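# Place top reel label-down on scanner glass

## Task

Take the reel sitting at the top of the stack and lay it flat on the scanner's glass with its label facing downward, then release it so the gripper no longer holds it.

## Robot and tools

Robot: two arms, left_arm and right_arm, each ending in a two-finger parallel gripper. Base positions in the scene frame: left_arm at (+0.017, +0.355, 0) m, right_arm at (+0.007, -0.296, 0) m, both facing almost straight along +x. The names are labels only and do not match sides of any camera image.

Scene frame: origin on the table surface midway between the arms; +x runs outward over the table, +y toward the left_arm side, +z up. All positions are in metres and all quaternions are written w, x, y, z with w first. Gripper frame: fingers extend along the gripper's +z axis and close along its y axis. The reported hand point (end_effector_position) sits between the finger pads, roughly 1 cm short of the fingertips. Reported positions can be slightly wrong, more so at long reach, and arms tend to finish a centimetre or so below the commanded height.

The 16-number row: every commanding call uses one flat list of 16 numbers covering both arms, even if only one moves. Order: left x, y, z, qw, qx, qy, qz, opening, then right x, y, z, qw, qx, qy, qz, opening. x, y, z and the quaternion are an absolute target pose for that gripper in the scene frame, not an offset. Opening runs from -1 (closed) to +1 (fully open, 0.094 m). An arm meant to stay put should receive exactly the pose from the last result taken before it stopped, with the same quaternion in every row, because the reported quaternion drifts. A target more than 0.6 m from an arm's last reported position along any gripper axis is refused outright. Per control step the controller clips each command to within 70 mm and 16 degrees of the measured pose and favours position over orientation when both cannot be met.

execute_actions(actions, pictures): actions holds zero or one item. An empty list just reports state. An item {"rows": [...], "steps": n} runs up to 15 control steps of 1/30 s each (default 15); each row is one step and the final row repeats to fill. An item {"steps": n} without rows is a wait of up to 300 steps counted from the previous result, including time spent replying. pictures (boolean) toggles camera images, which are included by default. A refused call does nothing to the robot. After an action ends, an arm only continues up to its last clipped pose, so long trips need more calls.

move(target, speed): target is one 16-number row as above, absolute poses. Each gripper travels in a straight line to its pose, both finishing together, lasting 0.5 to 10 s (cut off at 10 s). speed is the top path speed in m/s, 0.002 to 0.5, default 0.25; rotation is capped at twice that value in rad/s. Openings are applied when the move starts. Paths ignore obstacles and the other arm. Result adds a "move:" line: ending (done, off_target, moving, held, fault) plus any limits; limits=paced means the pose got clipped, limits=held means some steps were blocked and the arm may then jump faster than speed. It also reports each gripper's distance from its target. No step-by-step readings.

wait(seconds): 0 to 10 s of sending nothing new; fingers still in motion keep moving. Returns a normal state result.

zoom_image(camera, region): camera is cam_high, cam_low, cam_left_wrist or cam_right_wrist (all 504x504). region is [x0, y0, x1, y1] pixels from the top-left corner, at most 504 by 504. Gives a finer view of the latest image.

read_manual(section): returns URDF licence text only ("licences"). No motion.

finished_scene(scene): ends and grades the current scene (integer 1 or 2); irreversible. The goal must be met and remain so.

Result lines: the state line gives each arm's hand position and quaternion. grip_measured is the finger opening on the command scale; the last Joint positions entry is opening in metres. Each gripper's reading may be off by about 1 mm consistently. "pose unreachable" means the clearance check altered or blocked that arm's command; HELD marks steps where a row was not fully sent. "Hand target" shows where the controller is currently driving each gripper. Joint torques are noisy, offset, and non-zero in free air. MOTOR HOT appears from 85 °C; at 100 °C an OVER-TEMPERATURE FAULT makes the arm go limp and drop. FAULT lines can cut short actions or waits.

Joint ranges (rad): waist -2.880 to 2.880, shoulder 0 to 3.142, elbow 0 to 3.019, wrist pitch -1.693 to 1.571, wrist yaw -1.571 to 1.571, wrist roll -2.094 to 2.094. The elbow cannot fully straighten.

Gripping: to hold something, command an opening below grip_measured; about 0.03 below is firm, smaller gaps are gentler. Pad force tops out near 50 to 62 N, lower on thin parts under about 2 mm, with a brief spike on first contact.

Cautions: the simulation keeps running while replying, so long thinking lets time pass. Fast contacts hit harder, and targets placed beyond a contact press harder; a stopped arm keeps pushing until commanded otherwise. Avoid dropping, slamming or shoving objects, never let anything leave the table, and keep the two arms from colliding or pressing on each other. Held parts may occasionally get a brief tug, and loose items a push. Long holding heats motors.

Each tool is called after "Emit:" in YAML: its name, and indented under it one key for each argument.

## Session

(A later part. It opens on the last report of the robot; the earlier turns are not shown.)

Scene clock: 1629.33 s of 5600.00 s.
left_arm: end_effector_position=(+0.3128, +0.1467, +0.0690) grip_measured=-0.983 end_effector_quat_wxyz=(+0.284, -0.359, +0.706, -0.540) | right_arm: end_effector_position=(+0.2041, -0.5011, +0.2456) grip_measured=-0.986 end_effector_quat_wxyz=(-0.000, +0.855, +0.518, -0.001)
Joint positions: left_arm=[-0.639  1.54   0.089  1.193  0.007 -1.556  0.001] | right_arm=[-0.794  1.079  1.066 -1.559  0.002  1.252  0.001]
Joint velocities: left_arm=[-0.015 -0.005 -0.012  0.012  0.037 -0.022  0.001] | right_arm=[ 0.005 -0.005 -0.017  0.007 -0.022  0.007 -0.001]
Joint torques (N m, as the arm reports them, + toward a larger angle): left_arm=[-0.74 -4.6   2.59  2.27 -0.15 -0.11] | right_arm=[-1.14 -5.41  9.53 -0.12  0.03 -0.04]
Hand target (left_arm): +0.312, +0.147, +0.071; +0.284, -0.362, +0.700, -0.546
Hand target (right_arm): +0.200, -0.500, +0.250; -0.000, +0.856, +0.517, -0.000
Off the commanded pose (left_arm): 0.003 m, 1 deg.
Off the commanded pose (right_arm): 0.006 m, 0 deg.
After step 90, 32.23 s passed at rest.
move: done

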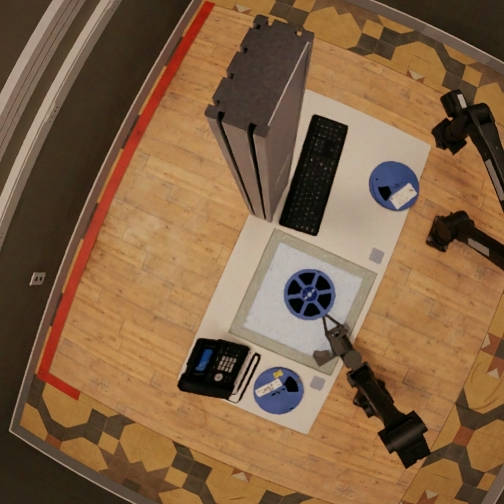

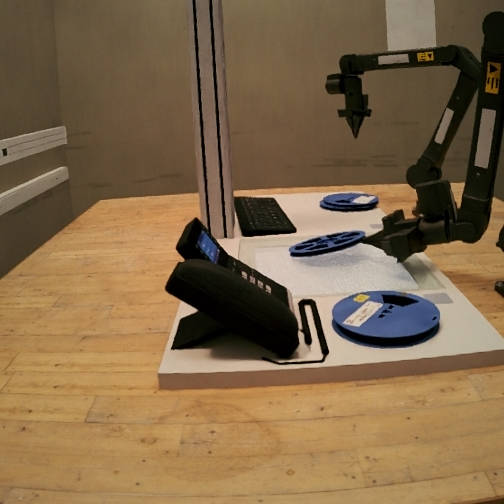

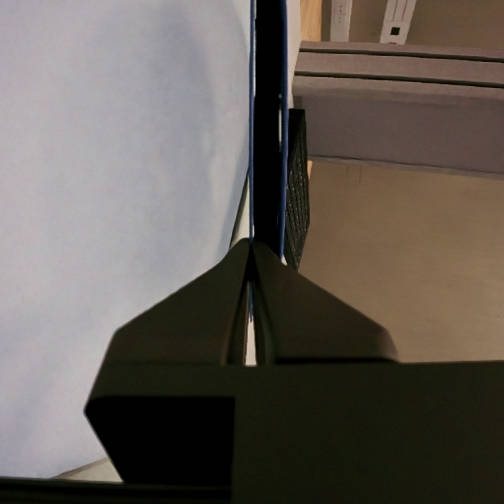

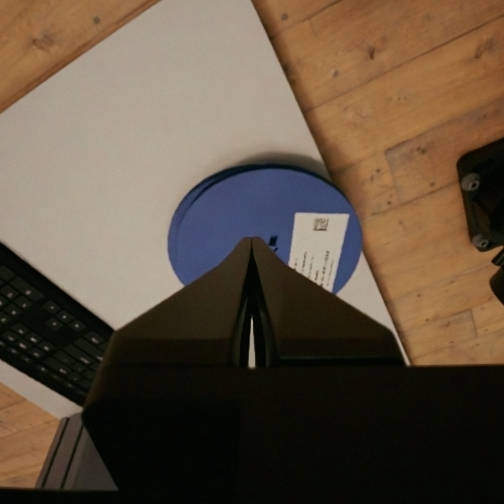

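Emit:
execute_actions:
  actions:
    - {"rows": [[0.3126,0.1468,0.0716,0.2833,-0.3626,0.6996,-0.5466,-0.87, 0.20,-0.50,0.25,0,0.856,0.517,0,-1]], "steps": 15}

Scene clock: 1654.73 s of 5600.00 s.
left_arm: end_effector_position=(+0.3128, +0.1467, +0.0691) grip_measured=-0.872 end_effector_quat_wxyz=(+0.284, -0.360, +0.706, -0.540) | right_arm: end_effector_position=(+0.2041, -0.5011, +0.2456) grip_measured=-0.986 end_effector_quat_wxyz=(-0.000, +0.855, +0.518, -0.001)
Joint positions: left_arm=[-0.639  1.541  0.089  1.194  0.007 -1.557  0.006] | right_arm=[-0.794  1.079  1.066 -1.559  0.002  1.252  0.001]
Joint velocities: left_arm=[ 0.015 -0.005 -0.002 -0.032  0.037 -0.037 -0.   ] | right_arm=[ 0.015 -0.005 -0.012 -0.012 -0.051 -0.022  0.   ]
Joint torques (N m, as the arm reports them, + toward a larger angle): left_arm=[-0.72 -4.68  2.68  2.2  -0.14 -0.11] | right_arm=[-0.97 -5.38  9.5  -0.17  0.03 -0.04]
Hand target (left_arm): +0.313, +0.147, +0.072; +0.283, -0.363, +0.700, -0.546
Hand target (right_arm): +0.200, -0.500, +0.250; -0.000, +0.856, +0.517, -0.000
Off the commanded pose (left_arm): 0.003 m, 1 deg.
Off the commanded pose (right_arm): 0.006 m, 0 deg.
Steps of this call (steps 1 to 90: nothing new was sent; then 21.90 s passed at rest; steps 91 to 105: all 15 steps of this action). Readings (end_effector_position):
91: left_arm (+0.3128, +0.1466, +0.0692) | right_arm (+0.2041, -0.5011, +0.2456)
92: left_arm (+0.3128, +0.1467, +0.0691) | right_arm (+0.2041, -0.5011, +0.2456)
94: left_arm (+0.3128, +0.1467, +0.0691) | right_arm (+0.2041, -0.5011, +0.2456)
98: left_arm (+0.3128, +0.1467, +0.0691) | right_arm (+0.2041, -0.5011, +0.2456)
105: the state above

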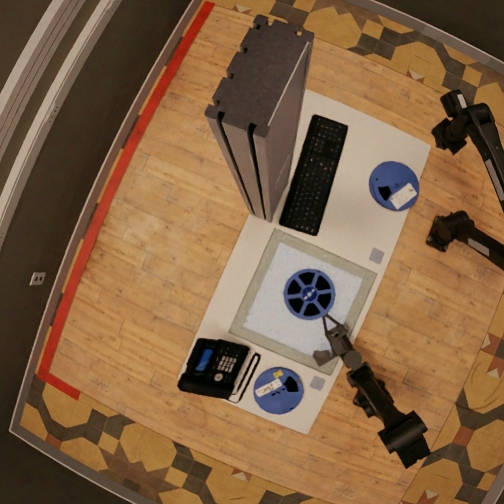

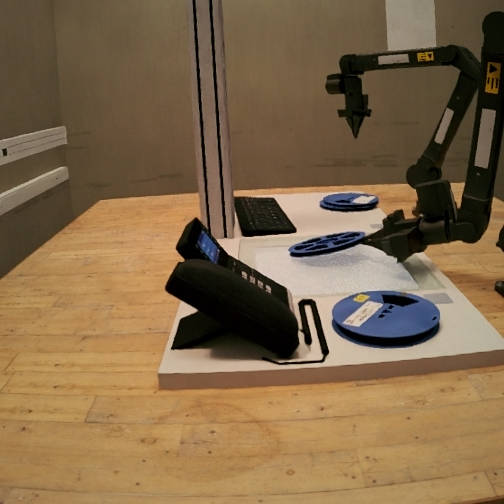

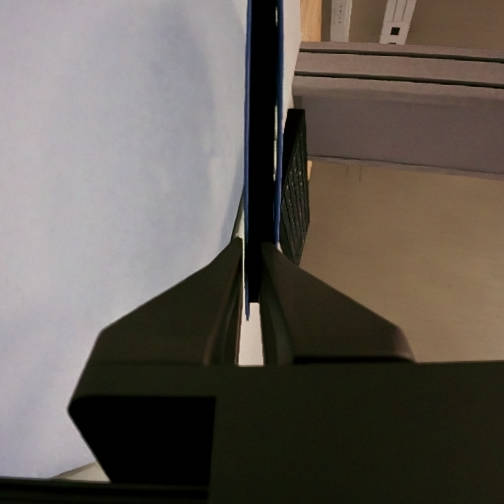

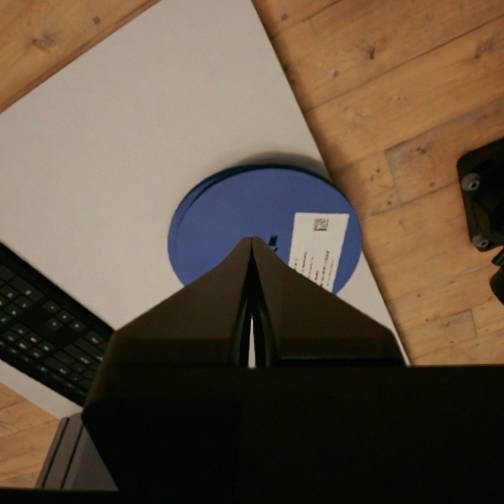

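Emit:
move:
  target: [0.2849,0.1664,0.0801,0.2833,-0.3626,0.6996,-0.5466,-0.87, 0.20,-0.50,0.25,0,0.856,0.517,0,-1]
  speed: 0.03

Scene clock: 1663.83 s of 5600.00 s.
left_arm: end_effector_position=(+0.2902, +0.1624, +0.0787) grip_measured=-0.872 end_effector_quat_wxyz=(+0.286, -0.358, +0.702, -0.545) | right_arm: end_effector_position=(+0.2041, -0.5011, +0.2456) grip_measured=-0.986 end_effector_quat_wxyz=(-0.000, +0.855, +0.518, -0.001)
Joint positions: left_arm=[-0.639  1.422  0.016  1.162  0.007 -1.557  0.006] | right_arm=[-0.794  1.079  1.066 -1.559  0.002  1.252  0.001]
Joint velocities: left_arm=[-0.015 -0.005 -0.022  0.002 -0.022 -0.022  0.001] | right_arm=[-0.005 -0.015 -0.012 -0.002 -0.037 -0.051 -0.   ]
Joint torques (N m, as the arm reports them, + toward a larger angle): left_arm=[-0.59 -3.2   3.49  1.64 -0.06  0.02] | right_arm=[-1.02 -5.33  9.52 -0.15  0.02 -0.05]
Hand target (left_arm): +0.291, +0.162, +0.078; +0.286, -0.358, +0.702, -0.545
Hand target (right_arm): +0.200, -0.500, +0.250; -0.000, +0.856, +0.517, -0.000
Off the commanded pose (left_arm): 0.007 m, 1 deg.
Off the commanded pose (right_arm): 0.006 m, 0 deg.
After step 90, 4.67 s passed at rest.
move: held (left_arm); limits=held; held on 10 of 43 steps (left_arm), including the last (left_arm)
pose unreachable (left arm): on one or more control steps of this call this arm could not follow its commanded pose, so it was not sent that pose on those steps. On the call's last step it was still not sent that pose. It may still have moved: this result reports where it is.
cause: the commanded pose would bring two parts of the arm too close to each other (its shoulder (the part past joint 1) and its forearm (the part past joint 3), with joints 2 (shoulder) and 3 (elbow) between them).

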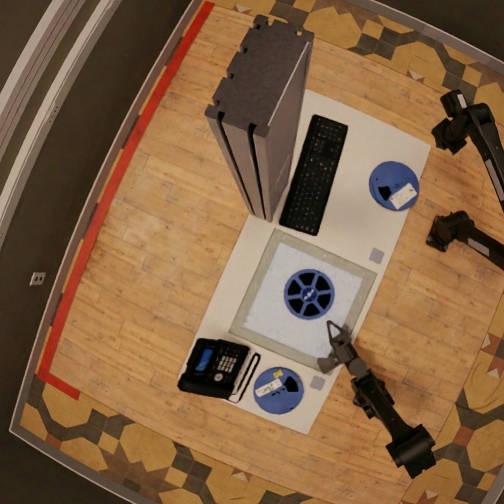

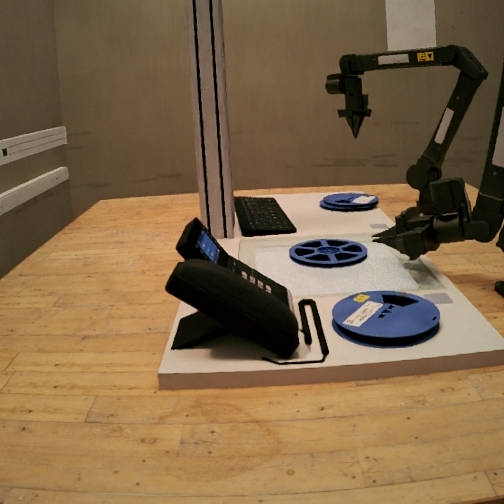

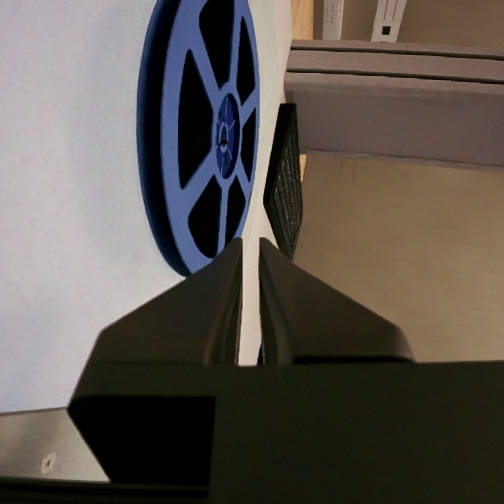

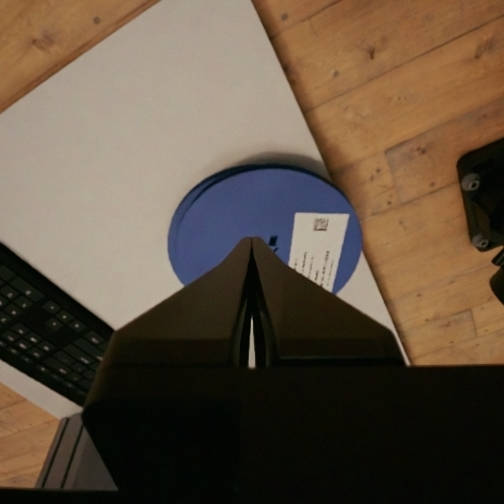

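Emit:
move:
  target: [0.27,0.18,0.28,0.2833,-0.3626,0.6996,-0.5466,1.0, 0.20,-0.50,0.25,0,0.856,0.517,0,-1]
  speed: 0.15

Scene clock: 1671.30 s of 5600.00 s.
left_arm: end_effector_position=(+0.2647, +0.1778, +0.2433) grip_measured=+1.000 end_effector_quat_wxyz=(+0.272, -0.363, +0.718, -0.528) | right_arm: end_effector_position=(+0.2041, -0.5011, +0.2456) grip_measured=-0.986 end_effector_quat_wxyz=(-0.000, +0.855, +0.518, -0.001)
Joint positions: left_arm=[-0.639  0.341  0.327 -0.287  0.018 -1.557  0.094] | right_arm=[-0.794  1.079  1.066 -1.559  0.002  1.252  0.001]
Joint velocities: left_arm=[ 0.005 -0.015 -0.002 -0.007 -0.037 -0.066  0.   ] | right_arm=[-0.015  0.015 -0.002  0.007 -0.007  0.022  0.   ]
Joint torques (N m, as the arm reports them, + toward a larger angle): left_arm=[ 0.75  1.8  14.81  1.24  0.02 -0.07] | right_arm=[-1.   -5.23  9.49 -0.18  0.02 -0.05]
Hand target (left_arm): +0.270, +0.180, +0.281; +0.284, -0.362, +0.699, -0.547
Hand target (right_arm): +0.200, -0.500, +0.250; -0.000, +0.856, +0.517, -0.000
Off the commanded pose (left_arm): 0.037 m, 3 deg.
Off the commanded pose (right_arm): 0.006 m, 0 deg.
After step 90, 2.70 s passed at rest.
move: off_target (left_arm)

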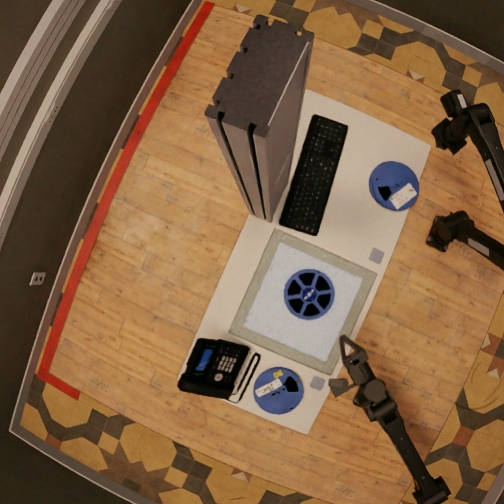

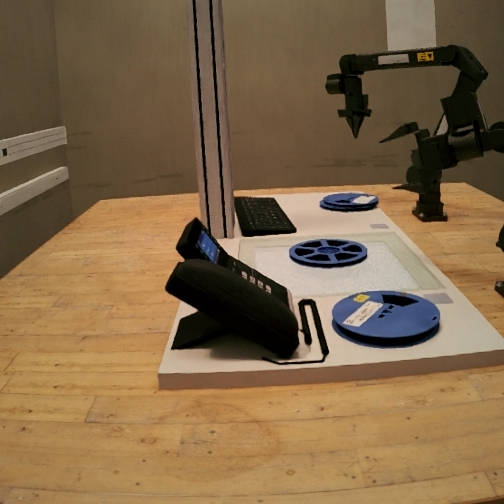

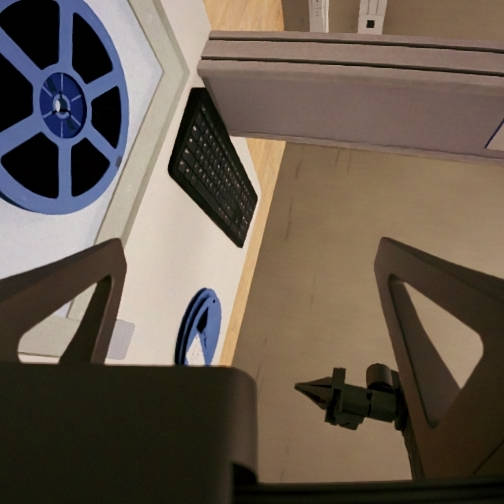

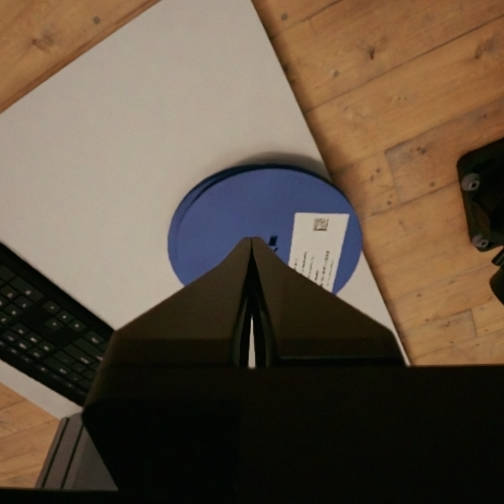

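Emit:
finished_scene:
  scene: 1

The scene is finished: the task was done.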